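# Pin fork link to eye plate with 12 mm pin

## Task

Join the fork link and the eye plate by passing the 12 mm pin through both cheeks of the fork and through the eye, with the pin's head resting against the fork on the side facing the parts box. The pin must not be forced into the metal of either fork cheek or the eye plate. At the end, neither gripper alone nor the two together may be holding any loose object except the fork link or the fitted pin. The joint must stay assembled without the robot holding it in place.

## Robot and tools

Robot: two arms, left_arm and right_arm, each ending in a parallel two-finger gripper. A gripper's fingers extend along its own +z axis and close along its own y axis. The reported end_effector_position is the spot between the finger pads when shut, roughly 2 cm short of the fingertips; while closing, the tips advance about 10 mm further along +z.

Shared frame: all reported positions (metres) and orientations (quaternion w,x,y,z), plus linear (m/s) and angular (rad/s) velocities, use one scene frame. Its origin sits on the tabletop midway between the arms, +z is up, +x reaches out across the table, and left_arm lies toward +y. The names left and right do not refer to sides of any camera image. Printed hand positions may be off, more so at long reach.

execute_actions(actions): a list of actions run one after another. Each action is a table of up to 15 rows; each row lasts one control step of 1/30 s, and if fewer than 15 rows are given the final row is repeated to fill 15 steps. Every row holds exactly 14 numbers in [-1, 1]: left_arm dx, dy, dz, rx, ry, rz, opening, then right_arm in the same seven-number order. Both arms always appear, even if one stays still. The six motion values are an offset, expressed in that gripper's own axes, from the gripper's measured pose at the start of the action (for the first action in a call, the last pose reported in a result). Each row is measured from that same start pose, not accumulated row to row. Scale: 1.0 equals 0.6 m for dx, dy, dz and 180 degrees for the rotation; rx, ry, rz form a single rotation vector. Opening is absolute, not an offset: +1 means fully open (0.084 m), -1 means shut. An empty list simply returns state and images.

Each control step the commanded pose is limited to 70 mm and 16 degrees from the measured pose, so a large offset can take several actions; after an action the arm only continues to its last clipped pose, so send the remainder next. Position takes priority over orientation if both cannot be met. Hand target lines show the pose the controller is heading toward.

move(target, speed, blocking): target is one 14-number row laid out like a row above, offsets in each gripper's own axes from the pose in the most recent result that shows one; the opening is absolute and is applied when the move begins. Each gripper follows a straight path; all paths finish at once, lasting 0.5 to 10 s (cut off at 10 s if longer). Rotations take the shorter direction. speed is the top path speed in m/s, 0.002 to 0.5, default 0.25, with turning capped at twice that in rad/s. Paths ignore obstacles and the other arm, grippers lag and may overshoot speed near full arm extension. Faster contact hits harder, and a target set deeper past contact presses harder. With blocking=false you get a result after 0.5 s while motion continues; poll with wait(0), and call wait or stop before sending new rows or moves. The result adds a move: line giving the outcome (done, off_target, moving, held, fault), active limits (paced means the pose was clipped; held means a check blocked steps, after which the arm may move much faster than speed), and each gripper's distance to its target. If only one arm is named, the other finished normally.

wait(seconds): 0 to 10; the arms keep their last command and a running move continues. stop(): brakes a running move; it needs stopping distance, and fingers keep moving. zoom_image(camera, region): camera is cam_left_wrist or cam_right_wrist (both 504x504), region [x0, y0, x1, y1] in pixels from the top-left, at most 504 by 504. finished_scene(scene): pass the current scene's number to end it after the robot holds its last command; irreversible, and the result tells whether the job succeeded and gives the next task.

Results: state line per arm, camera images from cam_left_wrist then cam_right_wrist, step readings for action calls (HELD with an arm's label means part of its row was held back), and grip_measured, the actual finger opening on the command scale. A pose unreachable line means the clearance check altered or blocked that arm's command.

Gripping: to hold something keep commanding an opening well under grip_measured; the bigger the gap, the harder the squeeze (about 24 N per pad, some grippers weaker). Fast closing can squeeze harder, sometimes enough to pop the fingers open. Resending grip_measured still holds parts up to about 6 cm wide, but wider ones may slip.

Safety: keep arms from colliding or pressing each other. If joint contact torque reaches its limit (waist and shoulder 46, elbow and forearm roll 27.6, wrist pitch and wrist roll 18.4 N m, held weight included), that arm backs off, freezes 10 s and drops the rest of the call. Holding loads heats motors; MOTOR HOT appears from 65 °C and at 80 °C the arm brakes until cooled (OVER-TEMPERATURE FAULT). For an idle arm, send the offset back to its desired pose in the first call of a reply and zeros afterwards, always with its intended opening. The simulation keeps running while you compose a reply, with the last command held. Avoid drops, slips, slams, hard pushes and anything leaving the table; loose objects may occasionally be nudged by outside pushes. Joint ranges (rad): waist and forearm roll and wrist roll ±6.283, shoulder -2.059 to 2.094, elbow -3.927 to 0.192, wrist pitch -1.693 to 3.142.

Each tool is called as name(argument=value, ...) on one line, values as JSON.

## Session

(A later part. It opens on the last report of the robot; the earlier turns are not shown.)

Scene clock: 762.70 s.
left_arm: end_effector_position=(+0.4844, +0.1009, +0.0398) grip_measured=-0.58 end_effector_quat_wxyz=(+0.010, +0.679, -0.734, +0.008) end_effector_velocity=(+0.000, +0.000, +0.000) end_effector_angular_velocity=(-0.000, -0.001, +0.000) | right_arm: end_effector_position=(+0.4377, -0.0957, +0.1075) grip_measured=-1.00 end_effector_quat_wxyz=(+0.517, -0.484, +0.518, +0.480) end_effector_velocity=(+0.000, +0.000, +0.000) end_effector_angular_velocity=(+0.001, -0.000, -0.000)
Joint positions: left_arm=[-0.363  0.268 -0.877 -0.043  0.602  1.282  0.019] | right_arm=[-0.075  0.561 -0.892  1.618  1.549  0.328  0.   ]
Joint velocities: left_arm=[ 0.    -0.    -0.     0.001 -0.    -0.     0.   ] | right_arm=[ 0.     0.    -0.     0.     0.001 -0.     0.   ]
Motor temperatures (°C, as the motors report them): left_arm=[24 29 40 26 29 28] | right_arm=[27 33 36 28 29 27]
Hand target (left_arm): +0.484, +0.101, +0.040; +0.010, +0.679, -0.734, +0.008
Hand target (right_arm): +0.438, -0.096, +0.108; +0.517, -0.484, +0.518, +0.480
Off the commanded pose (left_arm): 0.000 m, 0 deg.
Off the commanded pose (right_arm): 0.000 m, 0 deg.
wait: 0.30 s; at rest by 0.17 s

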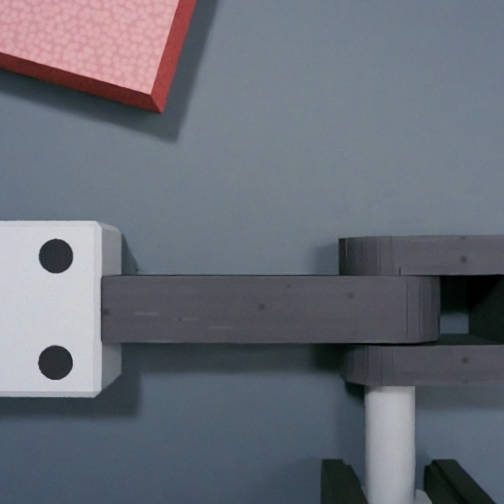

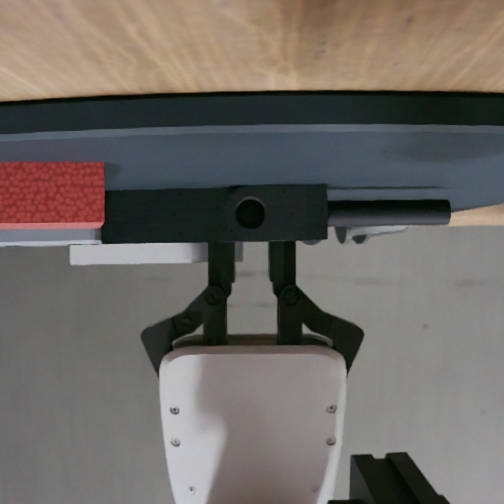

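execute_actions(actions=[[[0.0005,0,0,0,0,0,-0.9,0,0,0,0,0,0,-1],[0.0013,0,0,0,0,0,-0.9,0,0,0,0,0,0,-1],[0.0023,0,0,0,0,0,-0.9,0,0,0,0,0,0,-1],[0.0035,0,0.0001,0,0,0,-0.9,0,0,0,0,0,0,-1],[0.0048,0,0.0001,0,0,0,-0.9,0,0,0,0,0,0,-1],[0.0061,0,0.0001,0,0,0,-0.9,0,0,0,0,0,0,-1],[0.0074,0,0.0001,0,0,0,-0.9,0,0,0,0,0,0,-1],[0.0087,0,0.0002,0,0,0,-0.9,0,0,0,0,0,0,-1],[0.01,0,0.0002,0,0,0,-0.9,0,0,0,0,0,0,-1],[0.0112,0,0.0002,0,0,0,-0.9,0,0,0,0,0,0,-1],[0.0123,0,0.0002,0,0,0,-0.9,0,0,0,0,0,0,-1],[0.0133,0,0.0003,0,0,0,-0.9,0,0,0,0,0,0,-1],[0.0142,0,0.0003,0,0,0,-0.9,0,0,0,0,0,0,-1],[0.015,0,0.0003,0,0,0,-0.9,0,0,0,0,0,0,-1],[0.0157,0,0.0003,0,0,0,-0.9,0,0,0,0,0,0,-1]],[[0.0022,0,0,0,0,0,-0.9,0,0,0,0,0,0,-1],[0.0028,0,0,0,0,0,-0.9,0,0,0,0,0,0,-1],[0.0034,0,0.0001,0,0,0,-0.9,0,0,0,0,0,0,-1],[0.004,0,0.0001,0,0,0,-0.9,0,0,0,0,0,0,-1],[0.0046,0,0.0001,0,0,0,-0.9,0,0,0,0,0,0,-1],[0.0052,0,0.0001,0,0,0,-0.9,0,0,0,0,0,0,-1],[0.0058,0,0.0001,0,0,0,-0.9,0,0,0,0,0,0,-1],[0.0064,0,0.0001,0,0,0,-0.9,0,0,0,0,0,0,-1],[0.007,0,0.0001,0,0,0,-0.9,0,0,0,0,0,0,-1],[0.0076,0,0.0001,0,0,0,-0.9,0,0,0,0,0,0,-1],[0.0082,0,0.0002,0,0,0,-0.9,0,0,0,0,0,0,-1],[0.0087,0,0.0002,0,0,0,-0.9,0,0,0,0,0,0,-1],[0.009,0,0.0002,0,0,0,-0.9,0,0,0,0,0,0,-1]]])

zoom_image(camera="cam_left_wrist", region=[300, 280, 504, 490])

Scene clock: 774.93 s.
left_arm: end_effector_position=(+0.4833, +0.0872, +0.0399) grip_measured=-0.58 end_effector_quat_wxyz=(+0.010, +0.679, -0.734, +0.008) end_effector_velocity=(-0.001, -0.006, +0.001) end_effector_angular_velocity=(-0.001, -0.001, -0.004) | right_arm: end_effector_position=(+0.4377, -0.0957, +0.1075) grip_measured=-1.00 end_effector_quat_wxyz=(+0.517, -0.484, +0.518, +0.480) end_effector_velocity=(-0.000, -0.000, -0.000) end_effector_angular_velocity=(-0.001, -0.000, +0.001)
Joint positions: left_arm=[-0.39   0.28  -0.895 -0.042  0.607  1.254  0.019] | right_arm=[-0.075  0.561 -0.892  1.618  1.549  0.328  0.   ]
Joint velocities: left_arm=[-0.012  0.003 -0.006 -0.001  0.002 -0.008 -0.   ] | right_arm=[ 0.     0.    -0.    -0.001 -0.001 -0.     0.   ]
Motor temperatures (°C, as the motors report them): left_arm=[24 29 40 26 29 28] | right_arm=[27 33 36 28 29 27]
Hand target (left_arm): +0.483, +0.087, +0.040; +0.010, +0.679, -0.734, +0.008
Hand target (right_arm): +0.438, -0.096, +0.108; +0.517, -0.484, +0.518, +0.480
Off the commanded pose (left_arm): 0.000 m, 0 deg.
Off the commanded pose (right_arm): 0.000 m, 0 deg.
Step readings (end_effector_position; steps 1 to 15: 1st action; 16 to 30: 2nd action):
0: left_arm (+0.4844, +0.1010, +0.0398) | right_arm (+0.4377, -0.0957, +0.1075)
1: left_arm (+0.4844, +0.1010, +0.0398) | right_arm (+0.4377, -0.0957, +0.1075)
2: left_arm (+0.4844, +0.1009, +0.0398) | right_arm (+0.4377, -0.0957, +0.1075)
4: left_arm (+0.4843, +0.1002, +0.0398) | right_arm (+0.4377, -0.0957, +0.1075)
8: left_arm (+0.4841, +0.0975, +0.0398) | right_arm (+0.4377, -0.0957, +0.1075)
15: left_arm (+0.4837, +0.0927, +0.0398) | right_arm (+0.4377, -0.0957, +0.1075)
16: left_arm (+0.4837, +0.0922, +0.0398) | right_arm (+0.4377, -0.0957, +0.1075)
17: left_arm (+0.4837, +0.0918, +0.0398) | right_arm (+0.4377, -0.0957, +0.1075)
19: left_arm (+0.4836, +0.0911, +0.0398) | right_arm (+0.4377, -0.0957, +0.1075)
23: left_arm (+0.4835, +0.0896, +0.0399) | right_arm (+0.4377, -0.0957, +0.1075)
30: end_effector_position above

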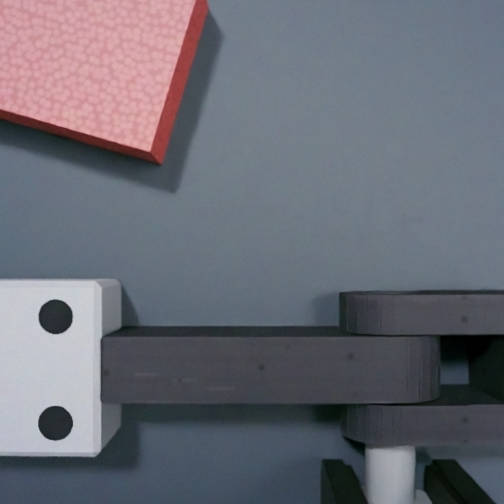

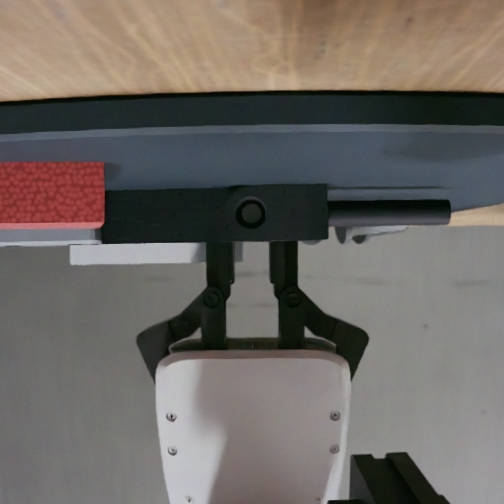

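Region (300, 280, 504, 490) of cam_left_wrist's 504x504 image, scaled by 2.400, with more detail than that image has; it fills the left 490 columns of this view, and the rest is white.

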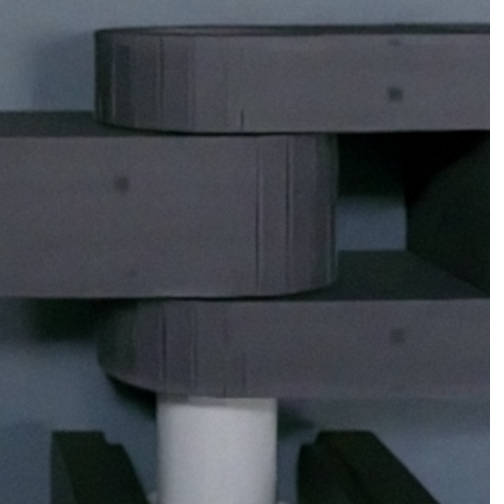

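execute_actions(actions=[[[0.0006,0,0,0,0,0,-0.9,0,0,0,0,0,0,-1],[0.0016,0,0,0,0,0,-0.9,0,0,0,0,0,0,-1],[0.003,0,0.0001,0,0,0,-0.9,0,0,0,0,0,0,-1],[0.0046,0,0.0001,0,0,0,-0.9,0,0,0,0,0,0,-1],[0.0062,0,0.0001,0,0,0,-0.9,0,0,0,0,0,0,-1],[0.0076,0,0.0002,0,0,0,-0.9,0,0,0,0,0,0,-1],[0.0088,0,0.0002,0,0,0,-0.9,0,0,0,0,0,0,-1],[0.0096,0,0.0002,0,0,0,-0.9,0,0,0,0,0,0,-1],[0.01,0,0.0002,0,0,0,-0.9,0,0,0,0,0,0,-1],[0.01,0,0.0002,0,0,0,-0.9,0,0,0,0,0,0,-1],[0.01,0,0.0002,0,0,0,-0.6,0,0,0,0,0,0,-1],[0.01,0,0.0002,0,0,0,-0.55,0,0,0,0,0,0,-1],[0.01,0,0.0002,0,0,0,-0.5,0,0,0,0,0,0,-1],[0.01,0,0.0002,0,0,0,-0.44,0,0,0,0,0,0,-1],[0.01,0,0.0002,0,0,0,-0.38,0,0,0,0,0,0,-1]],[[0,0,0,0,0,0,-0.38,0,0,0,0,0,0,-1],[-0.001,0,0,0,0,0,-0.38,0,0,0,0,0,0,-1],[-0.003,0,-0.0001,0,0,0,-0.38,0,0,0,0,0,0,-1],[-0.006,0,-0.0001,0,0,0,-0.38,0,0,0,0,0,0,-1],[-0.009,0,-0.0002,0,0,0,-0.38,0,0,0,0,0,0,-1],[-0.012,0,-0.0002,0,0,0,-0.38,0,0,0,0,0,0,-1],[-0.015,0,-0.0003,0,0,0,-0.38,0,0,0,0,0,0,-1],[-0.018,0,-0.0004,0,0,0,-0.38,0,0,0,0,0,0,-1],[-0.021,0,-0.0004,0,0,0,-0.38,0,0,0,0,0,0,-1],[-0.023,0,-0.0005,0,0,0,-0.38,0,0,0,0,0,0,-1],[-0.0245,0,-0.0005,0,0,0,-0.38,0,0,0,0,0,0,-1],[-0.025,0,-0.0005,0,0,0,-0.38,0,0,0,0,0,0,-1]]])

zoom_image(camera="cam_left_wrist", region=[280, 230, 504, 504])

Scene clock: 792.47 s.
left_arm: end_effector_position=(+0.4842, +0.0959, +0.0400) grip_measured=-0.40 end_effector_quat_wxyz=(+0.009, +0.679, -0.734, +0.009) end_effector_velocity=(+0.000, +0.003, +0.000) end_effector_angular_velocity=(-0.001, -0.001, -0.005) | right_arm: end_effector_position=(+0.4377, -0.0957, +0.1075) grip_measured=-1.00 end_effector_quat_wxyz=(+0.517, -0.484, +0.518, +0.480) end_effector_velocity=(+0.000, +0.000, +0.000) end_effector_angular_velocity=(+0.001, -0.000, -0.001)
Joint positions: left_arm=[-0.373  0.272 -0.884 -0.043  0.604  1.272  0.027] | right_arm=[-0.075  0.561 -0.892  1.618  1.549  0.328  0.   ]
Joint velocities: left_arm=[ 0.006 -0.003  0.004 -0.001 -0.002  0.012  0.   ] | right_arm=[ 0.    -0.    -0.     0.001  0.001  0.     0.   ]
Motor temperatures (°C, as the motors report them): left_arm=[24 29 40 26 29 28] | right_arm=[27 33 36 28 29 27]
Hand target (left_arm): +0.484, +0.096, +0.040; +0.009, +0.679, -0.734, +0.009
Hand target (right_arm): +0.438, -0.096, +0.108; +0.517, -0.484, +0.518, +0.480
Off the commanded pose (left_arm): 0.000 m, 0 deg.
Off the commanded pose (right_arm): 0.000 m, 0 deg.
Step readings (end_effector_position; steps 1 to 15: 1st action; 16 to 30: 2nd action):
0: left_arm (+0.4833, +0.0872, +0.0398) | right_arm (+0.4377, -0.0957, +0.1075)
1: left_arm (+0.4833, +0.0872, +0.0398) | right_arm (+0.4377, -0.0957, +0.1075)
2: left_arm (+0.4833, +0.0871, +0.0398) | right_arm (+0.4377, -0.0957, +0.1075)
4: left_arm (+0.4832, +0.0864, +0.0398) | right_arm (+0.4377, -0.0957, +0.1075)
8: left_arm (+0.4830, +0.0829, +0.0399) | right_arm (+0.4377, -0.0957, +0.1075)
15: left_arm (+0.4830, +0.0810, +0.0401) | right_arm (+0.4377, -0.0957, +0.1075)
16: left_arm (+0.4831, +0.0810, +0.0402) | right_arm (+0.4377, -0.0957, +0.1075)
17: left_arm (+0.4831, +0.0810, +0.0402) | right_arm (+0.4377, -0.0957, +0.1075)
19: left_arm (+0.4832, +0.0818, +0.0402) | right_arm (+0.4377, -0.0957, +0.1075)
23: left_arm (+0.4836, +0.0880, +0.0401) | right_arm (+0.4377, -0.0957, +0.1075)
30: end_effector_position above

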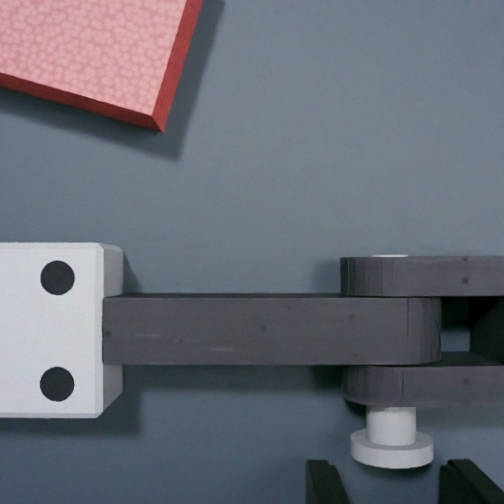

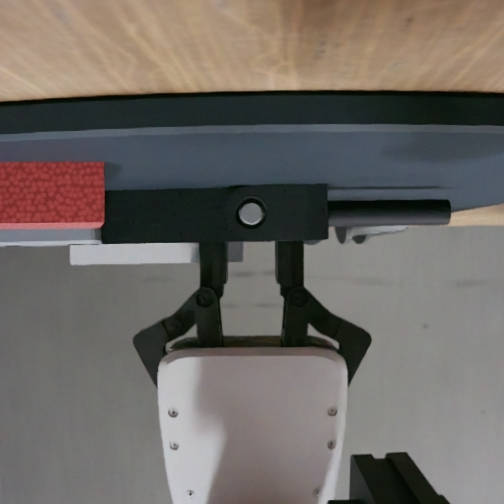

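Region (280, 230, 504, 504) of cam_left_wrist's 504x504 image, scaled by 1.839, with more detail than that image has; it fills the left 412 columns of this view, and the rest is white.

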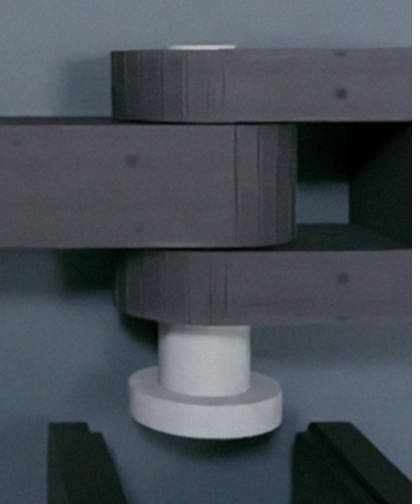

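execute_actions(actions=[[[0,0,0,0,0,0,-0.45,0,0,0,0,0,0,-1],[0,0,0,0,0,0,-0.52,0,0,0,0,0,0,-1],[0,0,0,0,0,0,-0.59,0,0,0,0,0,0,-1],[0,0,0,0,0,0,-0.66,0,0,0,0,0,0,-1],[0,0,0,0,0,0,-0.73,0,0,0,0,0,0,-1],[0,0,0,0,0,0,-0.8,0,0,0,0,0,0,-1],[0,0,0,0,0,0,-0.86,0,0,0,0,0,0,-1],[0.0003,0,0,0,0,0,-0.9,0,0,0,0,0,0,-1],[0.0008,0,0,0,0,0,-0.93,0,0,0,0,0,0,-1],[0.0014,0,0,0,0,0,-0.95,0,0,0,0,0,0,-1],[0.002,0,0,0,0,0,-0.95,0,0,0,0,0,0,-1],[0.0027,0,0,0,0,0,-0.95,0,0,0,0,0,0,-1],[0.0034,0,0.0001,0,0,0,-0.95,0,0,0,0,0,0,-1],[0.0042,0,0.0001,0,0,0,-0.95,0,0,0,0,0,0,-1],[0.005,0,0.0001,0,0,0,-0.95,0,0,0,0,0,0,-1]],[[0.0027,0,0,0,0,0,-0.95,0,0,0,0,0,0,-1],[0.0038,0,0.0001,0,0,0,-0.95,0,0,0,0,0,0,-1],[0.005,0,0.0001,0,0,0,-0.95,0,0,0,0,0,0,-1],[0.0063,0,0.0001,0,0,0,-0.95,0,0,0,0,0,0,-1],[0.0077,0,0.0002,0,0,0,-0.95,0,0,0,0,0,0,-1],[0.0091,0,0.0002,0,0,0,-0.95,0,0,0,0,0,0,-1],[0.0105,0,0.0002,0,0,0,-0.95,0,0,0,0,0,0,-1],[0.0119,0,0.0002,0,0,0,-0.95,0,0,0,0,0,0,-1],[0.0133,0,0.0003,0,0,0,-0.95,0,0,0,0,0,0,-1],[0.0146,0,0.0003,0,0,0,-0.95,0,0,0,0,0,0,-1],[0.0158,0,0.0003,0,0,0,-0.95,0,0,0,0,0,0,-1],[0.0168,0,0.0003,0,0,0,-0.95,0,0,0,0,0,0,-1],[0.0176,0,0.0003,0,0,0,-0.95,0,0,0,0,0,0,-1],[0.0181,0,0.0004,0,0,0,-0.95,0,0,0,0,0,0,-1],[0.0184,0,0.0004,0,0,0,-0.95,0,0,0,0,0,0,-1]]])

wait(seconds=0.2)

zoom_image(camera="cam_left_wrist", region=[300, 380, 504, 504])

Scene clock: 807.53 s.
left_arm: end_effector_position=(+0.4833, +0.0835, +0.0401) grip_measured=-0.97 end_effector_quat_wxyz=(+0.010, +0.679, -0.734, +0.009) end_effector_velocity=(-0.000, -0.012, -0.000) end_effector_angular_velocity=(-0.000, -0.002, -0.002) | right_arm: end_effector_position=(+0.4377, -0.0957, +0.1075) grip_measured=-1.00 end_effector_quat_wxyz=(+0.517, -0.484, +0.518, +0.480) end_effector_velocity=(-0.001, +0.000, +0.000) end_effector_angular_velocity=(+0.001, -0.000, +0.002)
Joint positions: left_arm=[-0.397  0.283 -0.9   -0.042  0.609  1.246  0.001] | right_arm=[-0.075  0.561 -0.892  1.618  1.549  0.328  0.   ]
Joint velocities: left_arm=[-0.024  0.012 -0.017  0.001  0.002 -0.024  0.   ] | right_arm=[ 0.     0.    -0.    -0.002  0.002  0.     0.   ]
Motor temperatures (°C, as the motors report them): left_arm=[24 29 40 26 29 28] | right_arm=[27 33 36 28 29 27]
Hand target (left_arm): +0.483, +0.083, +0.040; +0.010, +0.679, -0.734, +0.009
Hand target (right_arm): +0.438, -0.096, +0.108; +0.517, -0.484, +0.518, +0.480
Off the commanded pose (left_arm): 0.001 m, 0 deg.
Off the commanded pose (right_arm): 0.000 m, 0 deg.
Step readings (end_effector_position; steps 1 to 15: 1st action; 16 to 30: 2nd action):
0: left_arm (+0.4842, +0.0961, +0.0400) | right_arm (+0.4377, -0.0957, +0.1075)
1: left_arm (+0.4842, +0.0961, +0.0400) | right_arm (+0.4377, -0.0957, +0.1075)
2: left_arm (+0.4842, +0.0960, +0.0400) | right_arm (+0.4377, -0.0957, +0.1075)
4: left_arm (+0.4842, +0.0959, +0.0400) | right_arm (+0.4377, -0.0957, +0.1075)
8: left_arm (+0.4842, +0.0959, +0.0400) | right_arm (+0.4377, -0.0957, +0.1075)
15: left_arm (+0.4841, +0.0939, +0.0400) | right_arm (+0.4377, -0.0957, +0.1075)
16: left_arm (+0.4840, +0.0935, +0.0400) | right_arm (+0.4377, -0.0957, +0.1075)
17: left_arm (+0.4840, +0.0930, +0.0400) | right_arm (+0.4377, -0.0957, +0.1075)
19: left_arm (+0.4839, +0.0918, +0.0400) | right_arm (+0.4377, -0.0957, +0.1075)
23: left_arm (+0.4836, +0.0886, +0.0400) | right_arm (+0.4377, -0.0957, +0.1075)
30: end_effector_position above

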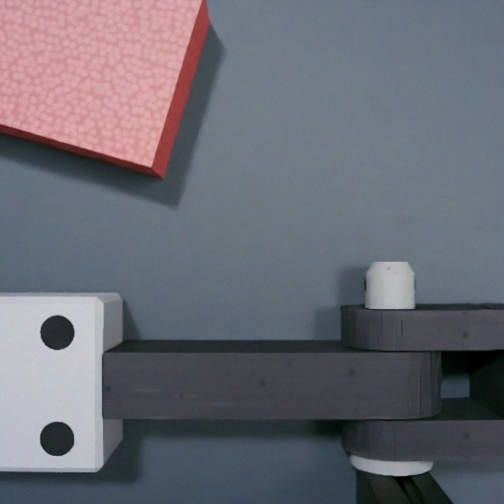

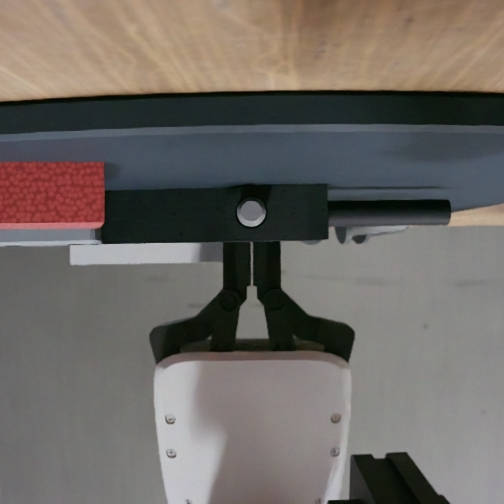

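Scene clock: 807.73 s.
left_arm: end_effector_position=(+0.4833, +0.0830, +0.0401) grip_measured=-0.97 end_effector_quat_wxyz=(+0.009, +0.680, -0.733, +0.009) end_effector_velocity=(+0.000, -0.000, +0.000) end_effector_angular_velocity=(-0.000, -0.000, +0.000) | right_arm: end_effector_position=(+0.4377, -0.0957, +0.1075) grip_measured=-1.00 end_effector_quat_wxyz=(+0.517, -0.484, +0.518, +0.480) end_effector_velocity=(-0.000, +0.000, +0.000) end_effector_angular_velocity=(+0.001, -0.000, -0.000)
Joint positions: left_arm=[-0.398  0.283 -0.901 -0.042  0.609  1.245  0.001] | right_arm=[-0.075  0.561 -0.892  1.618  1.549  0.328  0.   ]
Joint velocities: left_arm=[-0.    -0.    -0.    -0.     0.    -0.001  0.   ] | right_arm=[-0.    -0.     0.     0.     0.001 -0.     0.   ]
Motor temperatures (°C, as the motors report them): left_arm=[24 29 40 26 29 28] | right_arm=[27 33 36 28 29 27]
Hand target (left_arm): +0.483, +0.083, +0.040; +0.010, +0.679, -0.734, +0.009
Hand target (right_arm): +0.438, -0.096, +0.108; +0.517, -0.484, +0.518, +0.480
Off the commanded pose (left_arm): 0.000 m, 0 deg.
Off the commanded pose (right_arm): 0.000 m, 0 deg.
wait: 0.20 s; at rest by 0.17 s

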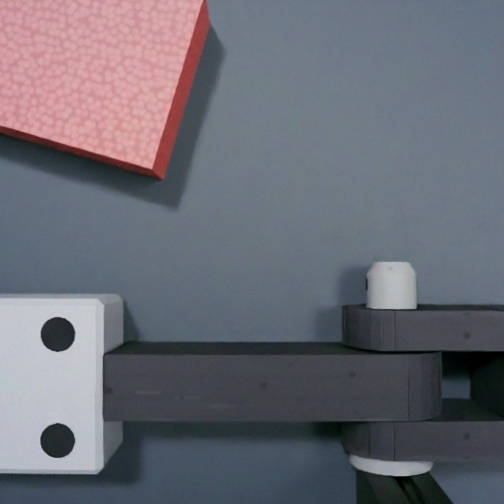

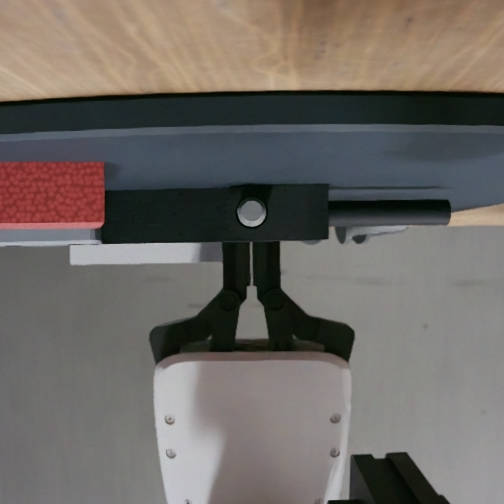

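Region (300, 380, 504, 504) of cam_left_wrist's 504x504 image, scaled by 2.471, with more detail than that image has; it fills the top 306 rows of this view, and the rest is white.

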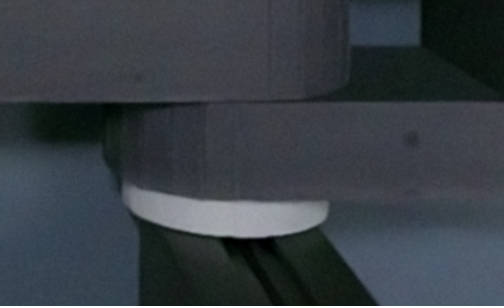

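execute_actions(actions=[[[-0.001,0,0,0,0,0,-0.95,0,0,0,0,0,0,-1],[-0.003,0,0,0,0,0,-0.95,0,0,0,0,0,0,-1],[-0.006,0,-0.001,0,0,0,-0.95,0,0,0,0,0,0,-1],[-0.01,0,-0.003,0,0,0,-0.95,0,0,0,0,0,0,-1],[-0.015,0,-0.007,0,0,0,-0.95,0,0,0,0,0,0,-1],[-0.02,0,-0.013,0,0,0,-0.95,0,0,0,0,0,0,-1],[-0.025,0,-0.02,0,0,0,-0.95,0,0,0,0,0,0,-1],[-0.03,0,-0.028,0,0,0,-0.95,0,0,0,0,0,0,-1],[-0.035,0,-0.036,0,0,0,-0.95,0,0,0,0,0,0,-1],[-0.04,0,-0.044,0,0,0,-0.95,0,0,0,0,0,0,-1],[-0.044,0,-0.051,0,0,0,-0.95,0,0,0,0,0,0,-1],[-0.047,0,-0.057,0,0,0,-0.95,0,0,0,0,0,0,-1],[-0.049,0,-0.062,0,0,0,-0.95,0,0,0,0,0,0,-1],[-0.05,0,-0.065,0,0,0,-0.95,0,0,0,0,0,0,-1],[-0.05,0,-0.0667,0,0,0,-0.95,0,0,0,0,0,0,-1]]])

wait(seconds=0.5)

zoom_image(camera="cam_left_wrist", region=[280, 140, 504, 364])

Scene clock: 816.63 s.
left_arm: end_effector_position=(+0.4868, +0.1121, +0.0755) grip_measured=-0.97 end_effector_quat_wxyz=(+0.008, +0.680, -0.733, +0.010) end_effector_velocity=(+0.006, +0.035, +0.086) end_effector_angular_velocity=(-0.007, -0.014, +0.002) | right_arm: end_effector_position=(+0.4377, -0.0957, +0.1075) grip_measured=-1.00 end_effector_quat_wxyz=(+0.517, -0.484, +0.518, +0.480) end_effector_velocity=(+0.000, +0.000, +0.000) end_effector_angular_velocity=(+0.000, -0.000, -0.000)
Joint positions: left_arm=[-0.337  0.178 -0.881 -0.038  0.692  1.299  0.001] | right_arm=[-0.075  0.561 -0.892  1.618  1.549  0.328  0.   ]
Joint velocities: left_arm=[ 0.078 -0.214 -0.01   0.006  0.211  0.066 -0.   ] | right_arm=[ 0.    -0.    -0.     0.001  0.    -0.     0.   ]
Motor temperatures (°C, as the motors report them): left_arm=[24 29 40 26 29 28] | right_arm=[27 33 36 28 29 27]
Hand target (left_arm): +0.486, +0.114, +0.079; +0.009, +0.680, -0.733, +0.009
Hand target (right_arm): +0.438, -0.096, +0.108; +0.517, -0.484, +0.518, +0.480
Off the commanded pose (left_arm): 0.004 m, 0 deg.
Off the commanded pose (right_arm): 0.000 m, 0 deg.
Step readings (end_effector_position):
0: left_arm (+0.4832, +0.0829, +0.0401) | right_arm (+0.4377, -0.0957, +0.1075)
1: left_arm (+0.4832, +0.0829, +0.0401) | right_arm (+0.4377, -0.0957, +0.1075)
2: left_arm (+0.4832, +0.0831, +0.0401) | right_arm (+0.4377, -0.0957, +0.1075)
4: left_arm (+0.4830, +0.0847, +0.0401) | right_arm (+0.4377, -0.0957, +0.1075)
8: left_arm (+0.4832, +0.0944, +0.0462) | right_arm (+0.4377, -0.0957, +0.1075)
15: end_effector_position above

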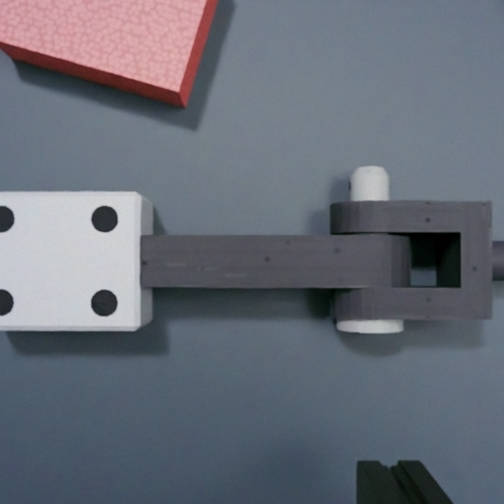

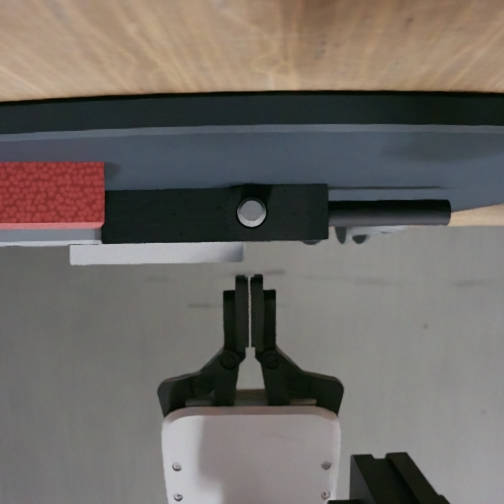

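Scene clock: 817.13 s.
left_arm: end_effector_position=(+0.4858, +0.1141, +0.0791) grip_measured=-0.97 end_effector_quat_wxyz=(+0.009, +0.680, -0.733, +0.009) end_effector_velocity=(+0.000, +0.000, +0.001) end_effector_angular_velocity=(-0.000, -0.001, +0.000) | right_arm: end_effector_position=(+0.4377, -0.0957, +0.1075) grip_measured=-1.00 end_effector_quat_wxyz=(+0.517, -0.484, +0.518, +0.480) end_effector_velocity=(+0.001, -0.000, -0.000) end_effector_angular_velocity=(-0.001, +0.000, -0.002)
Joint positions: left_arm=[-0.334  0.168 -0.88  -0.037  0.705  1.303  0.001] | right_arm=[-0.075  0.561 -0.892  1.618  1.549  0.328  0.   ]
Joint velocities: left_arm=[ 0.001 -0.002 -0.    -0.     0.001  0.    -0.   ] | right_arm=[-0.001 -0.    -0.     0.001 -0.002  0.     0.   ]
Motor temperatures (°C, as the motors report them): left_arm=[24 29 40 26 29 28] | right_arm=[27 33 36 28 29 27]
Hand target (left_arm): +0.486, +0.114, +0.079; +0.009, +0.680, -0.733, +0.009
Hand target (right_arm): +0.438, -0.096, +0.108; +0.517, -0.484, +0.518, +0.480
Off the commanded pose (left_arm): 0.000 m, 0 deg.
Off the commanded pose (right_arm): 0.000 m, 0 deg.
wait: 0.50 s; at rest by 0.30 s

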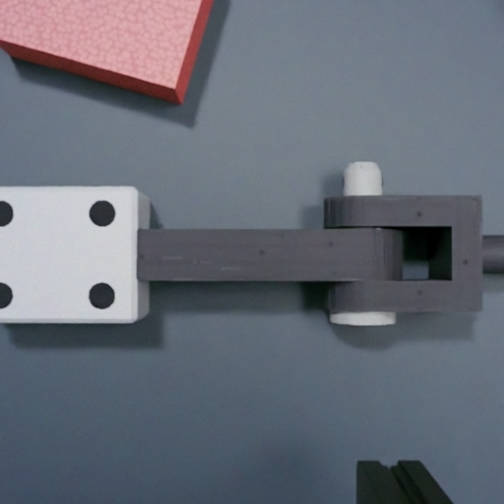

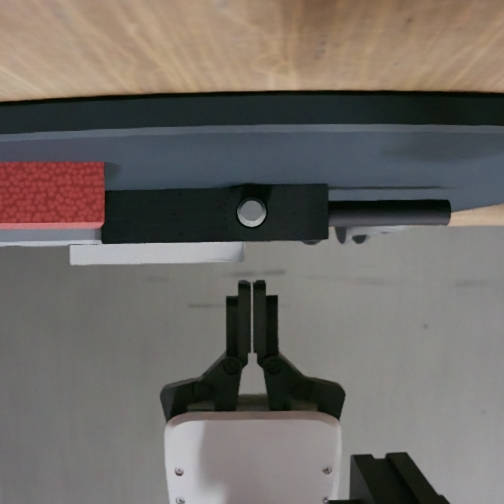

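Region (280, 140, 504, 364) of cam_left_wrist's 504x504 image, scaled by 2.250, with more detail than that image has.

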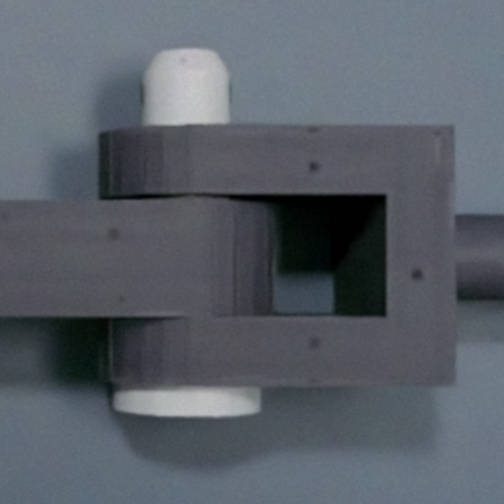

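The pin is through both cheeks and the eye with its head seated against the fork on the box side, and both grippers are clear.

finished_scene(scene=1)

The scene is finished: the task was done.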